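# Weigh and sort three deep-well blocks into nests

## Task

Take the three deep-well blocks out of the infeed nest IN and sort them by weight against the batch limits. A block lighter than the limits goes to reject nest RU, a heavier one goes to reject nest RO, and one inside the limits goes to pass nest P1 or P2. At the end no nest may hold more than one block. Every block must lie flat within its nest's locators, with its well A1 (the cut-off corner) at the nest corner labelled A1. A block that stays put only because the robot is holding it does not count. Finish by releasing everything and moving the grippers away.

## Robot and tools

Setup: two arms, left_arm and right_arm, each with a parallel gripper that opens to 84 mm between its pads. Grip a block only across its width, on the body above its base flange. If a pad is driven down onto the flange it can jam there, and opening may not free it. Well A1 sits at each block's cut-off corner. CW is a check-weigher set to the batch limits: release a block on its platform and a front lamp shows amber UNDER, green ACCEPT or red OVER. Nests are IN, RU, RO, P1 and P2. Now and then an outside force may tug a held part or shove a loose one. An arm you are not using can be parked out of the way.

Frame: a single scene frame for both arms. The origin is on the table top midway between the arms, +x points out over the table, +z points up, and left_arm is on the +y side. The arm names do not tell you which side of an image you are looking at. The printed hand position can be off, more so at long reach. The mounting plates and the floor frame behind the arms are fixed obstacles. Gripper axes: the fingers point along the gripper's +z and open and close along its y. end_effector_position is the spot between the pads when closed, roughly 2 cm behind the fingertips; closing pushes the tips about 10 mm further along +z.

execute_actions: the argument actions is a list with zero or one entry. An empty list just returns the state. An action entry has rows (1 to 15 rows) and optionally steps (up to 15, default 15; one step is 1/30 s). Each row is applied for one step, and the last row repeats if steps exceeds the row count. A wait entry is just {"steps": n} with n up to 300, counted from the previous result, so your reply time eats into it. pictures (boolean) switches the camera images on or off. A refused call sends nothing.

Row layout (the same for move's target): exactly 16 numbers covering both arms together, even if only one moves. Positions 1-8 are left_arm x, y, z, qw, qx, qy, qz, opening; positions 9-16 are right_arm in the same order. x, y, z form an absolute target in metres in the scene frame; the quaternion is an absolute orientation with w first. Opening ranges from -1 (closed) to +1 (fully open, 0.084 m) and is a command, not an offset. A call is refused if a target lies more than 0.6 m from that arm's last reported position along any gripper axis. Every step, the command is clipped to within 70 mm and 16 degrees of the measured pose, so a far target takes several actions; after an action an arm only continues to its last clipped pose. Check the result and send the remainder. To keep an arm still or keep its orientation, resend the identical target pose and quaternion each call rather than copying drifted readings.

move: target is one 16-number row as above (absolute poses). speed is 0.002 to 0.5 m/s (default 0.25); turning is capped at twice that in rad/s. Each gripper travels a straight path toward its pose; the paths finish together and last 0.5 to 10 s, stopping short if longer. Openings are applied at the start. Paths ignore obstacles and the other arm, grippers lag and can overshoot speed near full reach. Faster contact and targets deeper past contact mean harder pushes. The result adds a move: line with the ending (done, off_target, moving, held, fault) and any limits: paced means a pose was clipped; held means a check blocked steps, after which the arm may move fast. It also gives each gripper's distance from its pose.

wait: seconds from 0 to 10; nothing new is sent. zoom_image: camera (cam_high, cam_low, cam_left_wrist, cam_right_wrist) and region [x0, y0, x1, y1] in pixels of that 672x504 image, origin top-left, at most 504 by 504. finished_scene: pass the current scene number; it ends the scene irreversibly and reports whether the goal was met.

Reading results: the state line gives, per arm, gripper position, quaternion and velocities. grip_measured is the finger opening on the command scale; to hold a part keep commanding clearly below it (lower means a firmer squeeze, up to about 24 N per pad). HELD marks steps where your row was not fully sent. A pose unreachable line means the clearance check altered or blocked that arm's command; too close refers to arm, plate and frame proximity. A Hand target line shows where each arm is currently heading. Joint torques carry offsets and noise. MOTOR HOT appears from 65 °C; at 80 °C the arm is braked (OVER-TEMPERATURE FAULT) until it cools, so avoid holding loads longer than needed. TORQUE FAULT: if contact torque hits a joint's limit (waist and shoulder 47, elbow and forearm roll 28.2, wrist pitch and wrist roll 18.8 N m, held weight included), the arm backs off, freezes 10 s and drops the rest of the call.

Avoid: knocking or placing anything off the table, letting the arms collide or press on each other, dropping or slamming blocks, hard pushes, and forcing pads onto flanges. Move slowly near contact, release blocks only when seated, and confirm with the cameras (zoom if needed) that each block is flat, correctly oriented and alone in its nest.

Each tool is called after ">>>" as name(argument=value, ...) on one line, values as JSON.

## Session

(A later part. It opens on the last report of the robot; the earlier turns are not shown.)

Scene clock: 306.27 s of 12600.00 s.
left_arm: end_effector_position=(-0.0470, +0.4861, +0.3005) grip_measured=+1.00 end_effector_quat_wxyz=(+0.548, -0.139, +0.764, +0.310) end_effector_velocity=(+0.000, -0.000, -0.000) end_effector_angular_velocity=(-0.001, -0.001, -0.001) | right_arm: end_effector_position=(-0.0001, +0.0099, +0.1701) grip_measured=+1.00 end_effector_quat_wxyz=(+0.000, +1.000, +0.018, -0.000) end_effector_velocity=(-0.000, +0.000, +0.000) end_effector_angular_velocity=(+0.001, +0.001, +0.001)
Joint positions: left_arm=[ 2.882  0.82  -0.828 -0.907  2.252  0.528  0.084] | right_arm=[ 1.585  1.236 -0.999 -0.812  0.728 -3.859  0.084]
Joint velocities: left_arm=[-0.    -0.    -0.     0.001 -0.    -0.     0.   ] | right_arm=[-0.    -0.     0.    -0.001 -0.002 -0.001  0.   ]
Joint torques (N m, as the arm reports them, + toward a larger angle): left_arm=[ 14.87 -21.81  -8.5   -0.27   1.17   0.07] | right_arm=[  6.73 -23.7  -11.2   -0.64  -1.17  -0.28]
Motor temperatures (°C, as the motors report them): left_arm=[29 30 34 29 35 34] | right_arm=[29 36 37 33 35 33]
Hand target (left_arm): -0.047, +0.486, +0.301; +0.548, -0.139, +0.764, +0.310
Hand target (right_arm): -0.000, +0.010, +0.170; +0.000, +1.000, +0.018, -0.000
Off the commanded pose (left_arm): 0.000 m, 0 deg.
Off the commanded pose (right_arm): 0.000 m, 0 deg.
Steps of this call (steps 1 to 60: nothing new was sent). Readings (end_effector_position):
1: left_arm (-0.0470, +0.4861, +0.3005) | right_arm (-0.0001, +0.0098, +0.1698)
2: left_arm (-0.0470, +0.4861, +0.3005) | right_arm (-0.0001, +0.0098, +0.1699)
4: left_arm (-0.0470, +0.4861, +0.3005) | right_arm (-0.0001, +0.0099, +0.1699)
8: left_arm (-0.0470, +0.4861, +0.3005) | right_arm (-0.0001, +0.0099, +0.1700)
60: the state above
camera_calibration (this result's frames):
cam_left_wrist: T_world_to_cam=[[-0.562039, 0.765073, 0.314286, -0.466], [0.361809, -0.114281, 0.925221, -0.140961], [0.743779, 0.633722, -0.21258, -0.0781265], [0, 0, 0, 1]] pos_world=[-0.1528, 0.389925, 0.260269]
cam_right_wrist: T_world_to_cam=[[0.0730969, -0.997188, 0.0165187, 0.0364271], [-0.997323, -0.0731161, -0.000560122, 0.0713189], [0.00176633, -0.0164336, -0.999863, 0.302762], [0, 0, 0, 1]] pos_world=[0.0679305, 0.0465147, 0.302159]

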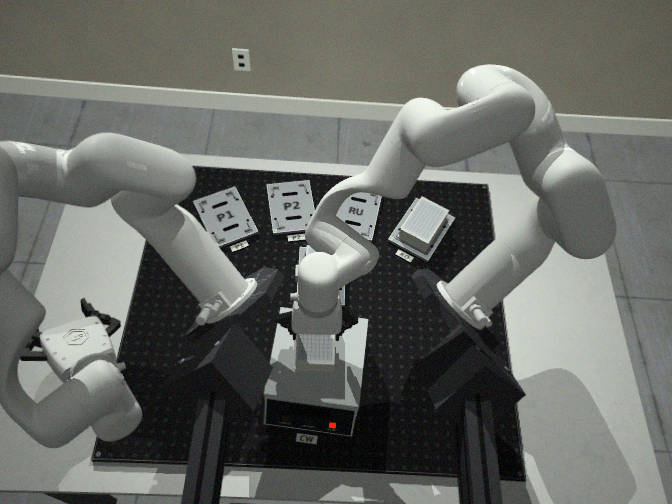

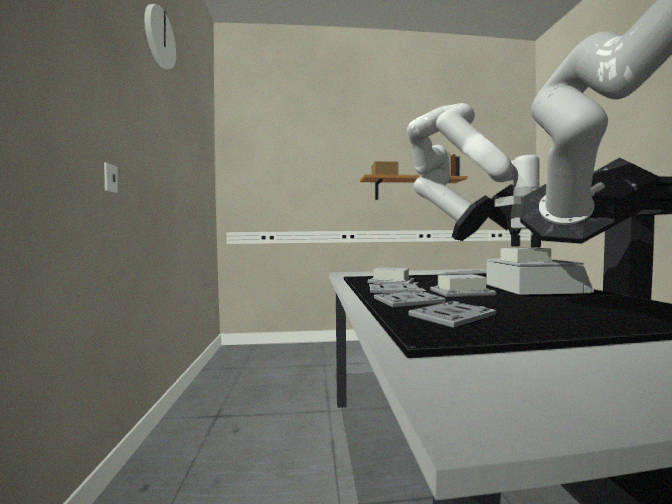

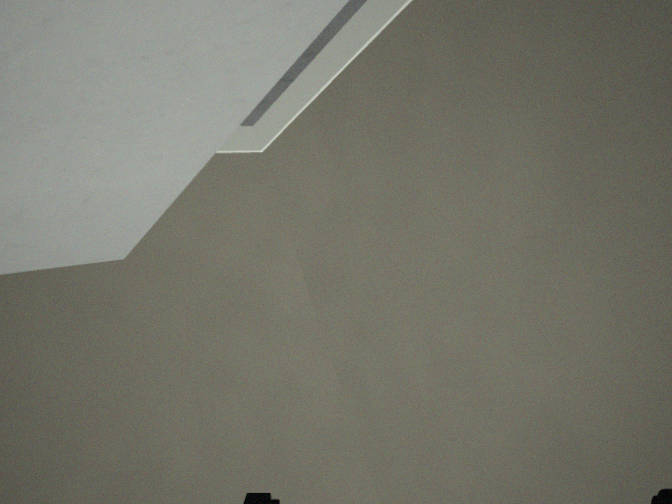

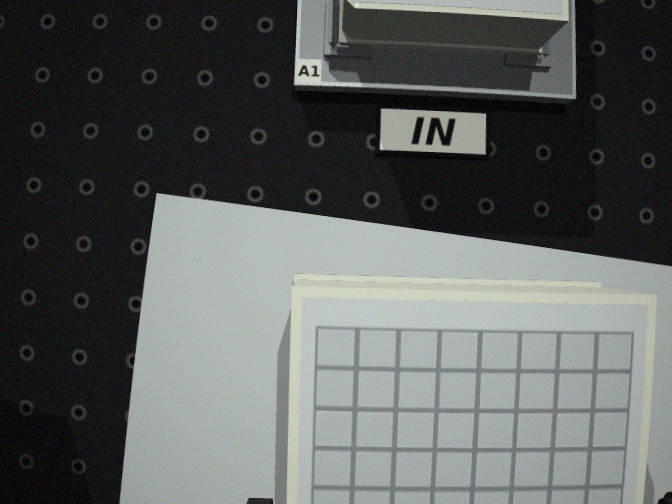

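>>> move(target=[-0.0470,0.4861,0.3005,0.548,-0.139,0.764,0.310,1,0.0,0.01,0.1432,0,0.99985,0.0175,0,1], speed=0.01)

>>> move(target=[-0.0470,0.4861,0.3005,0.548,-0.139,0.764,0.310,1,0.0,0.01,0.1432,0,0.99985,0.0175,0,0.3], speed=0.01)

>>> move(target=[-0.0470,0.4861,0.3005,0.548,-0.139,0.764,0.310,1,-0.012,0.011,0.158,0,0.99985,0.0175,0,0.3], speed=0.015)

>>> move(target=[-0.0470,0.4861,0.3005,0.548,-0.139,0.764,0.310,1,-0.022,0.012,0.1438,0,0.99985,0.0175,0,0.3], speed=0.008)

>>> move(target=[-0.0470,0.4861,0.3005,0.548,-0.139,0.764,0.310,1,-0.022,0.012,0.1438,0,0.99985,0.0175,0,1], speed=0.01)

>>> wait(seconds=2)

Scene clock: 328.83 s of 12600.00 s.
left_arm: end_effector_position=(-0.0470, +0.4861, +0.3005) grip_measured=+1.00 end_effector_quat_wxyz=(+0.548, -0.139, +0.764, +0.310) end_effector_velocity=(-0.000, -0.000, +0.000) end_effector_angular_velocity=(+0.001, +0.001, +0.002) | right_arm: end_effector_position=(+0.0001, +0.0100, +0.1433) grip_measured=+1.00 end_effector_quat_wxyz=(+0.000, +1.000, +0.017, +0.000) end_effector_velocity=(+0.000, +0.001, -0.002) end_effector_angular_velocity=(+0.001, +0.000, -0.001)
Joint positions: left_arm=[ 2.882  0.82  -0.828 -0.907  2.252  0.528  0.084] | right_arm=[ 1.525  1.299 -1.02  -0.918  0.712 -3.795  0.084]
Joint velocities: left_arm=[ 0.002  0.     0.     0.    -0.    -0.    -0.   ] | right_arm=[-0.007  0.005 -0.003 -0.011 -0.001  0.007 -0.   ]
Joint torques (N m, as the arm reports them, + toward a larger angle): left_arm=[ 14.97 -21.67  -8.67  -0.19   1.2    0.14] | right_arm=[  7.21 -23.63 -10.5   -0.61  -1.05  -0.14]
Motor temperatures (°C, as the motors report them): left_arm=[29 30 34 29 35 34] | right_arm=[29 36 37 33 35 33]
Hand target (left_arm): -0.047, +0.486, +0.300; +0.548, -0.139, +0.764, +0.310
Hand target (right_arm): +0.000, +0.010, +0.143; -0.000, +1.000, +0.017, +0.000
Off the commanded pose (left_arm): 0.000 m, 0 deg.
Off the commanded pose (right_arm): 0.000 m, 0 deg.
After step 90, 16.67 s passed at rest.
move: done
camera_calibration (this result's frames):
cam_left_wrist: T_world_to_cam=[[-0.562039, 0.765073, 0.314286, -0.466], [0.361809, -0.114281, 0.925221, -0.140961], [0.743779, 0.633722, -0.21258, -0.0781264], [0, 0, 0, 1]] pos_world=[-0.1528, 0.389925, 0.260269]
cam_right_wrist: T_world_to_cam=[[0.0729655, -0.997199, 0.0164338, 0.0369747], [-0.997332, -0.0729905, -0.000922029, 0.0714801], [0.00211896, -0.0163227, -0.999865, 0.276026], [0, 0, 0, 1]] pos_world=[0.0680066, 0.046594, 0.275447]

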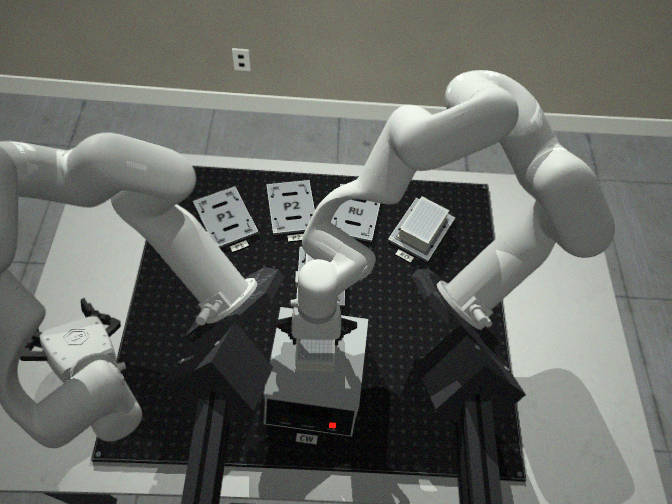

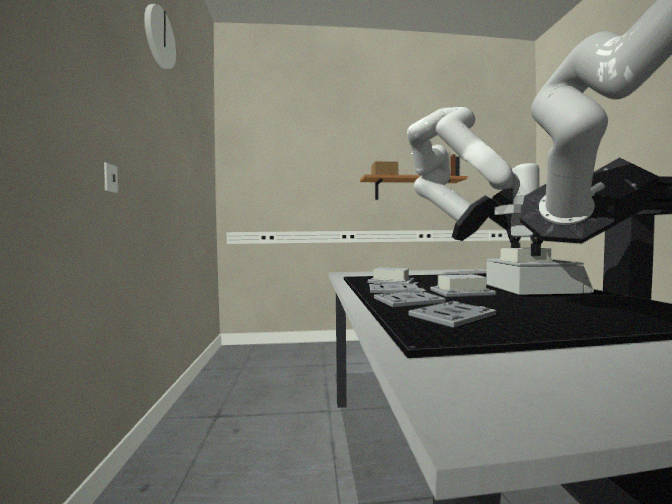

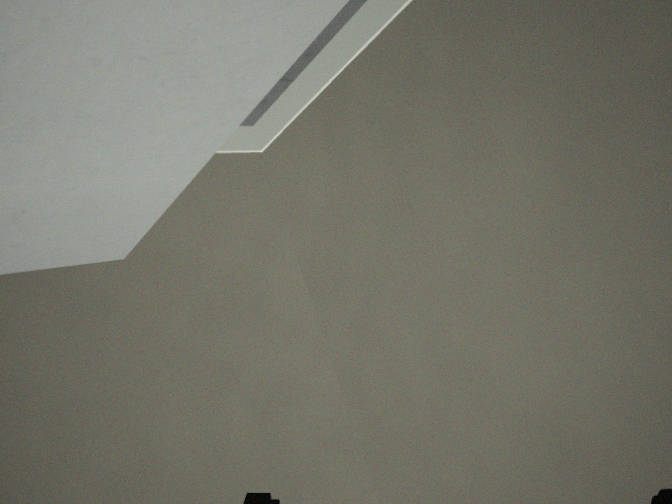

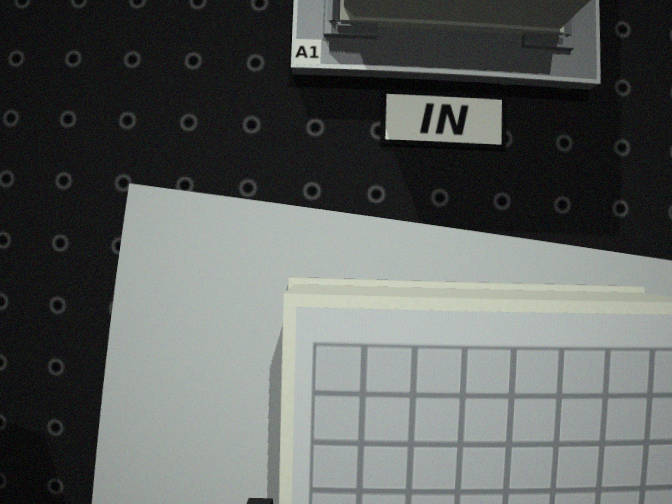

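Scene clock: 329.53 s of 12600.00 s.
left_arm: end_effector_position=(-0.0470, +0.4861, +0.3005) grip_measured=+1.00 end_effector_quat_wxyz=(+0.548, -0.139, +0.764, +0.310) end_effector_velocity=(-0.001, -0.000, -0.001) end_effector_angular_velocity=(-0.002, +0.003, -0.000) | right_arm: end_effector_position=(+0.0001, +0.0102, +0.1434) grip_measured=+0.96 end_effector_quat_wxyz=(-0.000, +1.000, +0.017, -0.000) end_effector_velocity=(+0.000, -0.000, -0.000) end_effector_angular_velocity=(-0.001, -0.001, -0.000)
Joint positions: left_arm=[ 2.882  0.82  -0.828 -0.907  2.252  0.528  0.084] | right_arm=[ 1.525  1.299 -1.021 -0.919  0.712 -3.795  0.083]
Joint velocities: left_arm=[ 0.001  0.    -0.001 -0.    -0.003 -0.    -0.   ] | right_arm=[-0.     0.     0.     0.     0.001  0.     0.   ]
Joint torques (N m, as the arm reports them, + toward a larger angle): left_arm=[ 14.75 -21.44  -8.65  -0.16   1.13  -0.05] | right_arm=[  6.42 -22.    -9.86  -0.84  -1.37  -0.2 ]
Motor temperatures (°C, as the motors report them): left_arm=[29 30 34 29 35 34] | right_arm=[29 36 37 33 35 33]
Hand target (left_arm): -0.047, +0.486, +0.300; +0.548, -0.139, +0.764, +0.310
Hand target (right_arm): +0.000, +0.010, +0.143; -0.000, +1.000, +0.017, +0.000
Off the commanded pose (left_arm): 0.000 m, 0 deg.
Off the commanded pose (right_arm): 0.000 m, 0 deg.
move: done
camera_calibration (this result's frames):
cam_left_wrist: T_world_to_cam=[[-0.562039, 0.765073, 0.314286, -0.466], [0.361809, -0.114281, 0.925221, -0.140961], [0.743778, 0.633722, -0.21258, -0.0781264], [0, 0, 0, 1]] pos_world=[-0.1528, 0.389925, 0.260269]
cam_right_wrist: T_world_to_cam=[[0.0728379, -0.997215, 0.0160064, 0.0372026], [-0.997342, -0.0728595, -0.000764712, 0.0714755], [0.0019288, -0.0159081, -0.999872, 0.27606], [0, 0, 0, 1]] pos_world=[0.0680433, 0.0466982, 0.275484]

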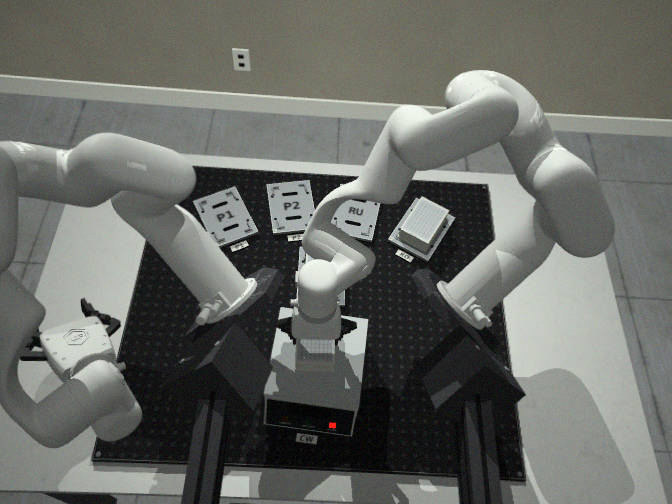

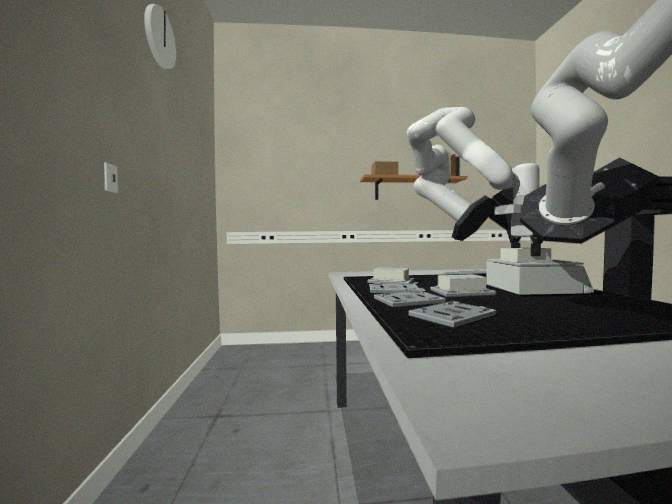

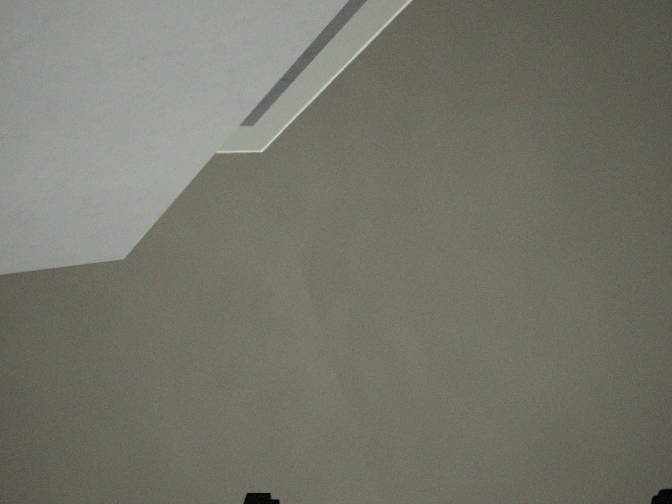

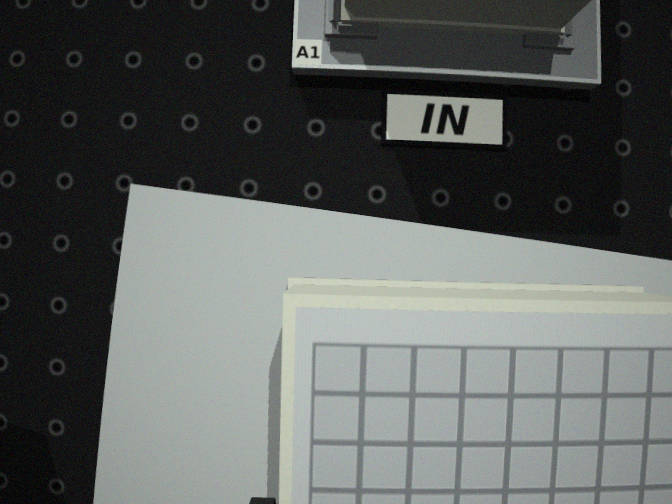

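Scene clock: 331.10 s of 12600.00 s.
left_arm: end_effector_position=(-0.0470, +0.4861, +0.3005) grip_measured=+1.00 end_effector_quat_wxyz=(+0.548, -0.139, +0.764, +0.310) end_effector_velocity=(-0.000, -0.000, -0.000) end_effector_angular_velocity=(-0.000, +0.001, +0.000) | right_arm: end_effector_position=(-0.0120, +0.0110, +0.1579) grip_measured=+0.96 end_effector_quat_wxyz=(-0.000, +1.000, +0.018, -0.000) end_effector_velocity=(-0.001, -0.001, +0.001) end_effector_angular_velocity=(-0.003, -0.002, +0.002)
Joint positions: left_arm=[ 2.882  0.82  -0.828 -0.907  2.252  0.528  0.084] | right_arm=[ 1.595  1.287 -1.024 -0.822  0.708 -3.833  0.083]
Joint velocities: left_arm=[ 0.    -0.     0.    -0.001 -0.001 -0.    -0.   ] | right_arm=[ 0.006 -0.001 -0.     0.009  0.003 -0.005  0.   ]
Joint torques (N m, as the arm reports them, + toward a larger angle): left_arm=[ 14.53 -21.35  -8.45  -0.22   1.24   0.02] | right_arm=[  6.86 -24.33 -11.25  -0.42  -1.32  -0.29]
Motor temperatures (°C, as the motors report them): left_arm=[29 30 34 29 35 34] | right_arm=[29 36 37 33 35 33]
Hand target (left_arm): -0.047, +0.486, +0.301; +0.548, -0.139, +0.764, +0.310
Hand target (right_arm): -0.012, +0.011, +0.158; +0.000, +1.000, +0.018, -0.000
Off the commanded pose (left_arm): 0.000 m, 0 deg.
Off the commanded pose (right_arm): 0.000 m, 0 deg.
move: done
camera_calibration (this result's frames):
cam_left_wrist: T_world_to_cam=[[-0.562039, 0.765073, 0.314286, -0.466], [0.361809, -0.114281, 0.925221, -0.140961], [0.743778, 0.633722, -0.21258, -0.0781266], [0, 0, 0, 1]] pos_world=[-0.1528, 0.389925, 0.260269]
cam_right_wrist: T_world_to_cam=[[0.0731389, -0.997187, 0.016394, 0.0385523], [-0.99732, -0.0731576, -0.000546449, 0.0594824], [0.00174426, -0.0163101, -0.999865, 0.290688], [0, 0, 0, 1]] pos_world=[0.0559963, 0.0475365, 0.290049]

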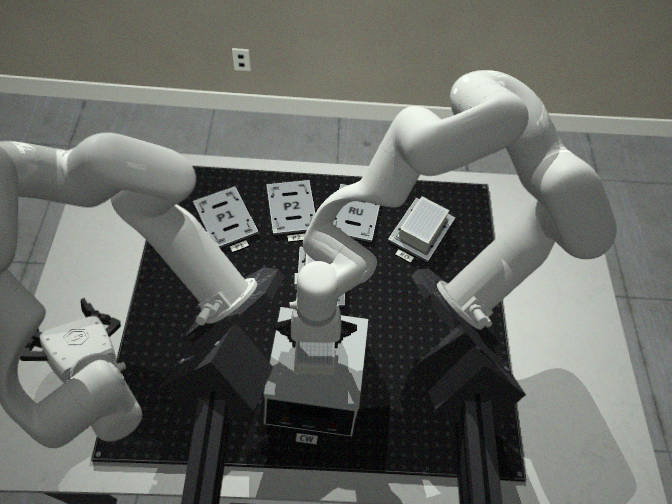

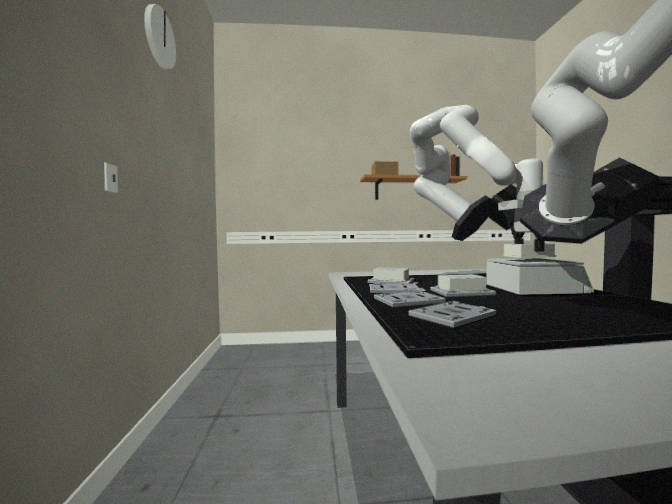

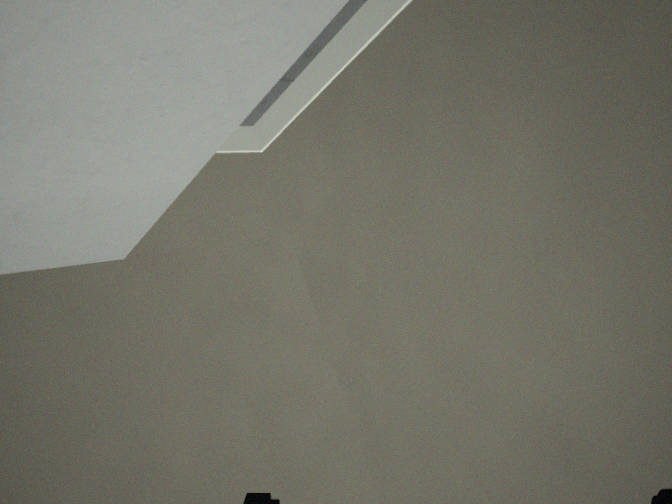

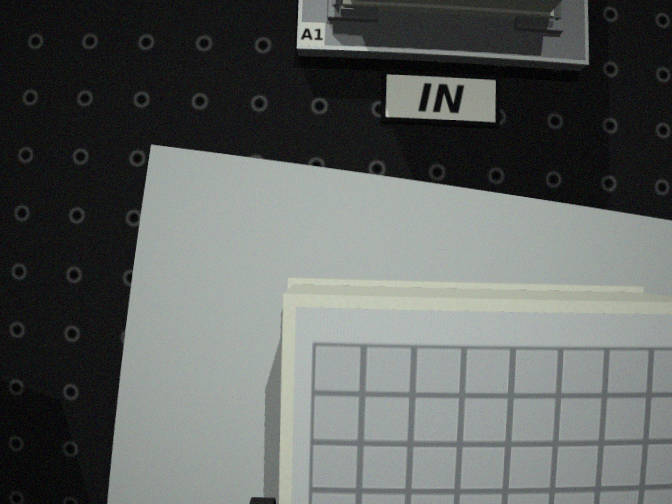

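Scene clock: 333.50 s of 12600.00 s.
left_arm: end_effector_position=(-0.0470, +0.4861, +0.3005) grip_measured=+1.00 end_effector_quat_wxyz=(+0.548, -0.139, +0.764, +0.310) end_effector_velocity=(+0.000, +0.000, -0.001) end_effector_angular_velocity=(-0.001, +0.001, -0.001) | right_arm: end_effector_position=(-0.0219, +0.0120, +0.1439) grip_measured=+0.96 end_effector_quat_wxyz=(+0.000, +1.000, +0.018, +0.000) end_effector_velocity=(-0.001, +0.001, -0.001) end_effector_angular_velocity=(+0.002, -0.001, +0.000)
Joint positions: left_arm=[ 2.882  0.82  -0.828 -0.907  2.252  0.528  0.084] | right_arm=[ 1.596  1.339 -1.05  -0.845  0.69  -3.802  0.083]
Joint velocities: left_arm=[-0.002 -0.    -0.    -0.001 -0.002  0.     0.   ] | right_arm=[ 0.002  0.005 -0.004 -0.002 -0.001  0.003  0.   ]
Joint torques (N m, as the arm reports them, + toward a larger angle): left_arm=[ 14.58 -22.08  -8.4   -0.28   1.35   0.09] | right_arm=[  6.59 -25.41 -11.3   -0.78  -1.37  -0.13]
Motor temperatures (°C, as the motors report them): left_arm=[29 30 34 29 35 34] | right_arm=[29 36 37 33 35 33]
Hand target (left_arm): -0.047, +0.486, +0.300; +0.548, -0.139, +0.764, +0.310
Hand target (right_arm): -0.022, +0.012, +0.144; -0.000, +1.000, +0.018, +0.000
Off the commanded pose (left_arm): 0.000 m, 0 deg.
Off the commanded pose (right_arm): 0.000 m, 0 deg.
move: done
camera_calibration (this result's frames):
cam_left_wrist: T_world_to_cam=[[-0.562039, 0.765073, 0.314286, -0.466], [0.361809, -0.114281, 0.925221, -0.140961], [0.743779, 0.633722, -0.21258, -0.0781265], [0, 0, 0, 1]] pos_world=[-0.1528, 0.389925, 0.260269]
cam_right_wrist: T_world_to_cam=[[0.0730826, -0.99719, 0.0164375, 0.0405293], [-0.997324, -0.0731052, -0.0007767, 0.0496825], [0.00197619, -0.0163368, -0.999865, 0.276683], [0, 0, 0, 1]] pos_world=[0.0460408, 0.0485676, 0.276018]

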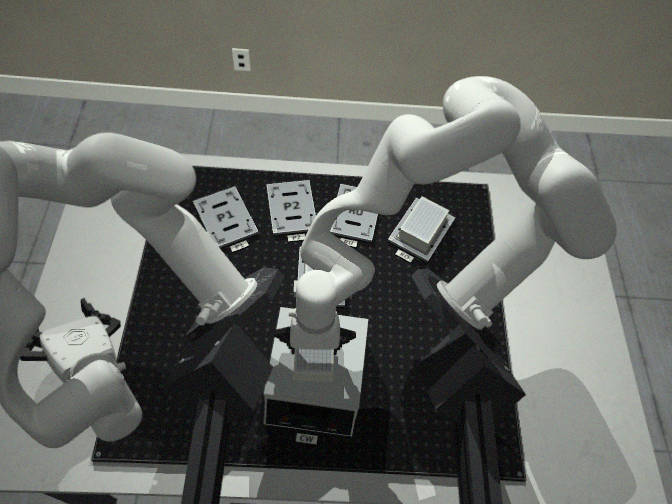

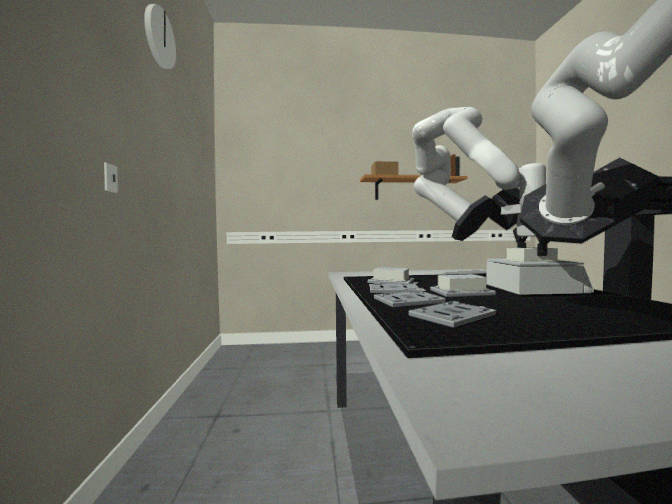

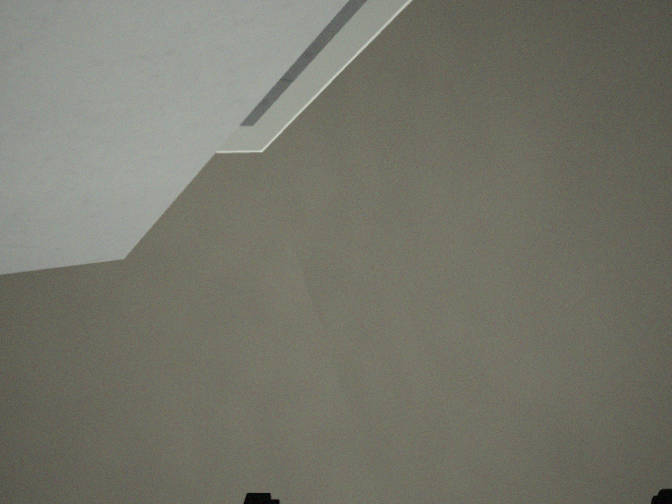

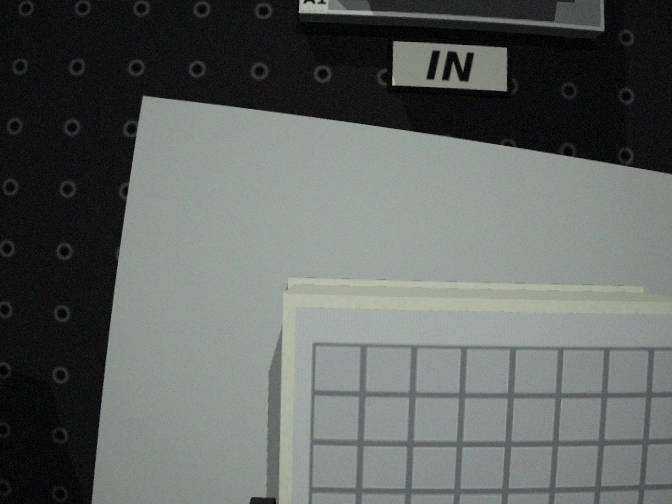

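Scene clock: 334.20 s of 12600.00 s.
left_arm: end_effector_position=(-0.0470, +0.4861, +0.3005) grip_measured=+1.00 end_effector_quat_wxyz=(+0.548, -0.139, +0.764, +0.310) end_effector_velocity=(+0.000, +0.000, +0.000) end_effector_angular_velocity=(+0.001, -0.000, +0.001) | right_arm: end_effector_position=(-0.0220, +0.0120, +0.1438) grip_measured=+1.00 end_effector_quat_wxyz=(-0.000, +1.000, +0.017, -0.000) end_effector_velocity=(+0.000, -0.000, -0.000) end_effector_angular_velocity=(-0.001, +0.000, +0.000)
Joint positions: left_arm=[ 2.882  0.82  -0.828 -0.907  2.252  0.528  0.084] | right_arm=[ 1.596  1.339 -1.05  -0.845  0.69  -3.802  0.084]
Joint velocities: left_arm=[ 0.    -0.     0.001 -0.     0.001  0.001 -0.   ] | right_arm=[-0.001  0.001  0.     0.     0.    -0.     0.   ]
Joint torques (N m, as the arm reports them, + toward a larger angle): left_arm=[ 15.05 -21.31  -8.48  -0.01   1.21   0.04] | right_arm=[  5.8  -24.36 -11.13  -0.59  -1.2   -0.2 ]
Motor temperatures (°C, as the motors report them): left_arm=[29 30 34 29 35 34] | right_arm=[29 36 37 33 35 33]
Hand target (left_arm): -0.047, +0.486, +0.300; +0.548, -0.139, +0.764, +0.310
Hand target (right_arm): -0.022, +0.012, +0.144; -0.000, +1.000, +0.017, +0.000
Off the commanded pose (left_arm): 0.000 m, 0 deg.
Off the commanded pose (right_arm): 0.000 m, 0 deg.
move: done
camera_calibration (this result's frames):
cam_left_wrist: T_world_to_cam=[[-0.562039, 0.765073, 0.314286, -0.466], [0.361809, -0.114281, 0.925221, -0.140961], [0.743779, 0.633722, -0.21258, -0.0781264], [0, 0, 0, 1]] pos_world=[-0.1528, 0.389925, 0.260269]
cam_right_wrist: T_world_to_cam=[[0.0729724, -0.997201, 0.0162937, 0.0406116], [-0.997332, -0.0729939, -0.000728109, 0.0496134], [0.00191541, -0.0161971, -0.999867, 0.276626], [0, 0, 0, 1]] pos_world=[0.0459877, 0.0486, 0.275964]

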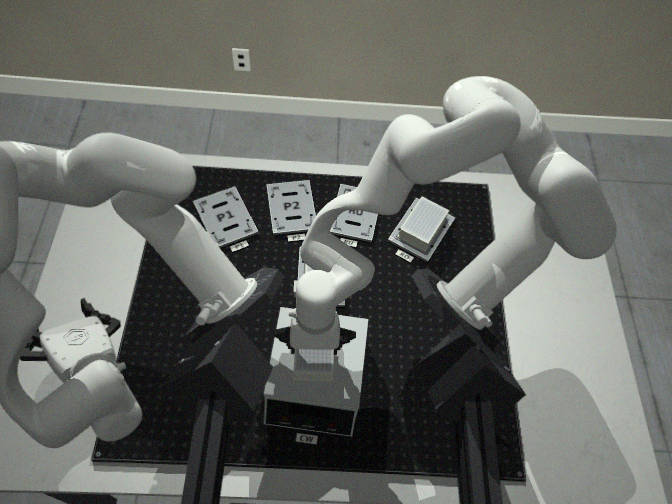

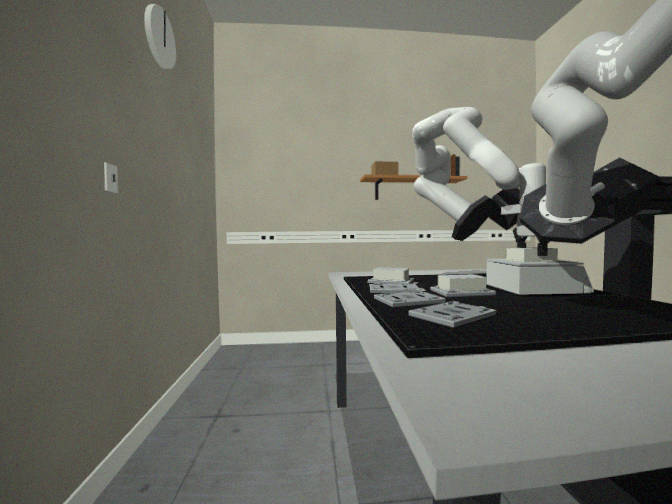

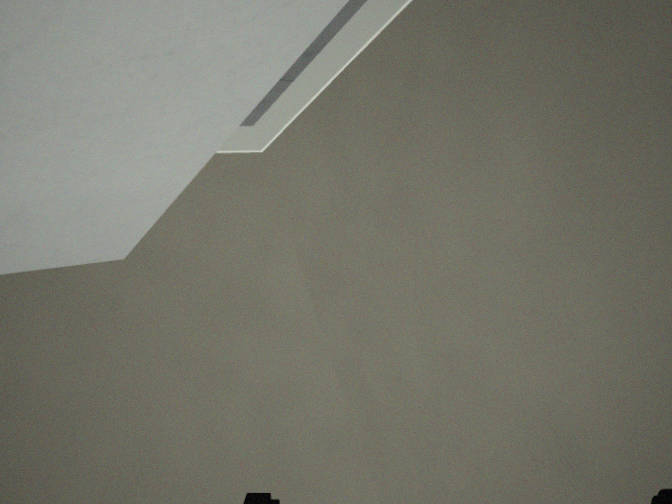

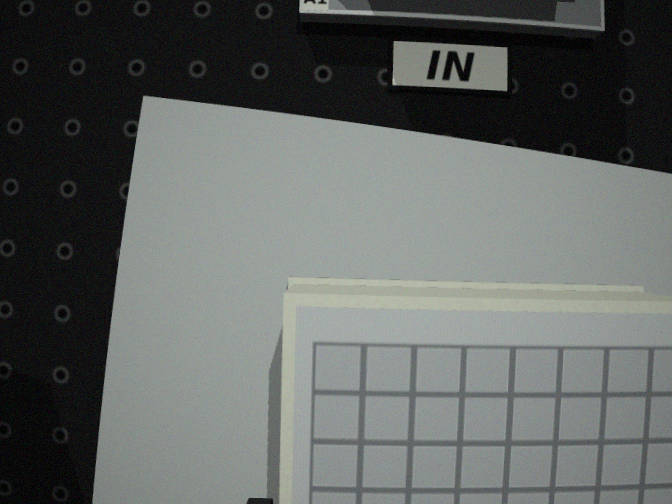

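Scene clock: 336.20 s of 12600.00 s.
left_arm: end_effector_position=(-0.0470, +0.4861, +0.3005) grip_measured=+1.00 end_effector_quat_wxyz=(+0.548, -0.139, +0.764, +0.310) end_effector_velocity=(-0.001, -0.000, -0.000) end_effector_angular_velocity=(+0.001, +0.004, +0.001) | right_arm: end_effector_position=(-0.0220, +0.0120, +0.1438) grip_measured=+1.00 end_effector_quat_wxyz=(-0.000, +1.000, +0.017, +0.000) end_effector_velocity=(-0.000, -0.000, -0.000) end_effector_angular_velocity=(-0.000, +0.001, -0.001)
Joint positions: left_arm=[ 2.882  0.82  -0.828 -0.907  2.252  0.528  0.084] | right_arm=[ 1.596  1.339 -1.05  -0.845  0.69  -3.802  0.084]
Joint velocities: left_arm=[ 0.001 -0.    -0.    -0.001 -0.002  0.001 -0.   ] | right_arm=[-0.     0.     0.     0.001 -0.    -0.    -0.   ]
Joint torques (N m, as the arm reports them, + toward a larger angle): left_arm=[ 14.52 -21.98  -8.52   0.13   1.09   0.2 ] | right_arm=[  5.95 -24.9  -10.93  -0.21  -1.18   0.09]
Motor temperatures (°C, as the motors report them): left_arm=[29 30 34 29 35 34] | right_arm=[29 36 37 33 35 33]
Hand target (left_arm): -0.047, +0.486, +0.300; +0.548, -0.139, +0.764, +0.310
Hand target (right_arm): -0.022, +0.012, +0.144; -0.000, +1.000, +0.017, +0.000
Off the commanded pose (left_arm): 0.000 m, 0 deg.
Off the commanded pose (right_arm): 0.000 m, 0 deg.
Steps of this call (steps 1 to 60: nothing new was sent). Readings (end_effector_position):
1: left_arm (-0.0470, +0.4861, +0.3005) | right_arm (-0.0220, +0.0120, +0.1438)
2: left_arm (-0.0470, +0.4861, +0.3005) | right_arm (-0.0220, +0.0120, +0.1438)
4: left_arm (-0.0470, +0.4861, +0.3005) | right_arm (-0.0220, +0.0120, +0.1438)
8: left_arm (-0.0470, +0.4861, +0.3005) | right_arm (-0.0220, +0.0120, +0.1438)
60: the state above
camera_calibration (this result's frames):
cam_left_wrist: T_world_to_cam=[[-0.562039, 0.765073, 0.314286, -0.466], [0.361809, -0.114281, 0.925221, -0.140961], [0.743779, 0.633722, -0.21258, -0.0781265], [0, 0, 0, 1]] pos_world=[-0.1528, 0.389925, 0.260269]
cam_right_wrist: T_world_to_cam=[[0.0730076, -0.997196, 0.0164054, 0.0405505], [-0.997329, -0.0730296, -0.000747657, 0.0496068], [0.00194364, -0.016307, -0.999865, 0.276583], [0, 0, 0, 1]] pos_world=[0.0459763, 0.0485698, 0.275918]

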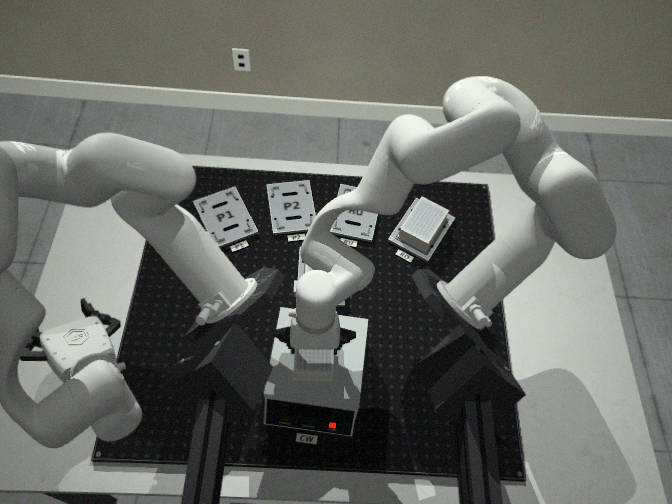

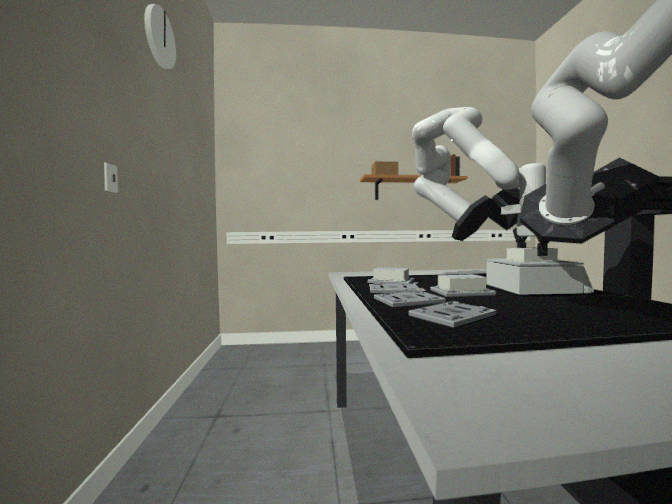

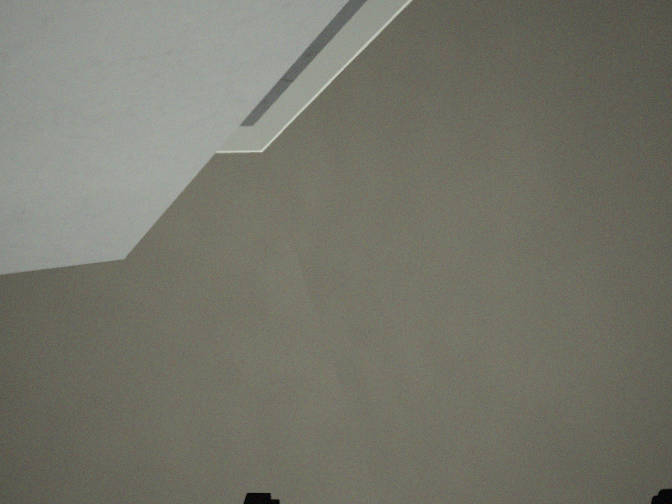

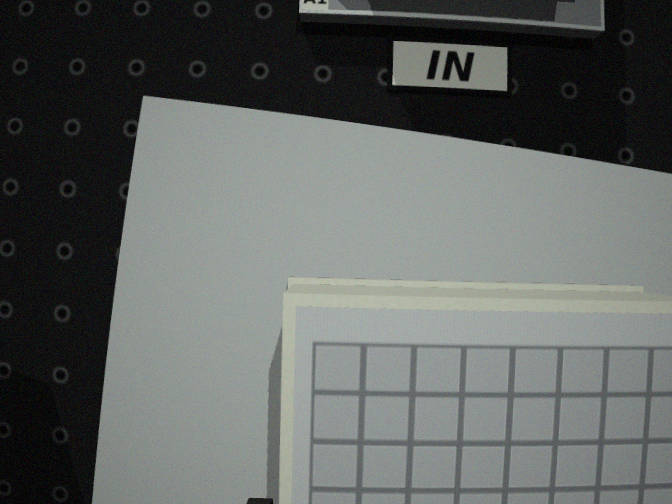

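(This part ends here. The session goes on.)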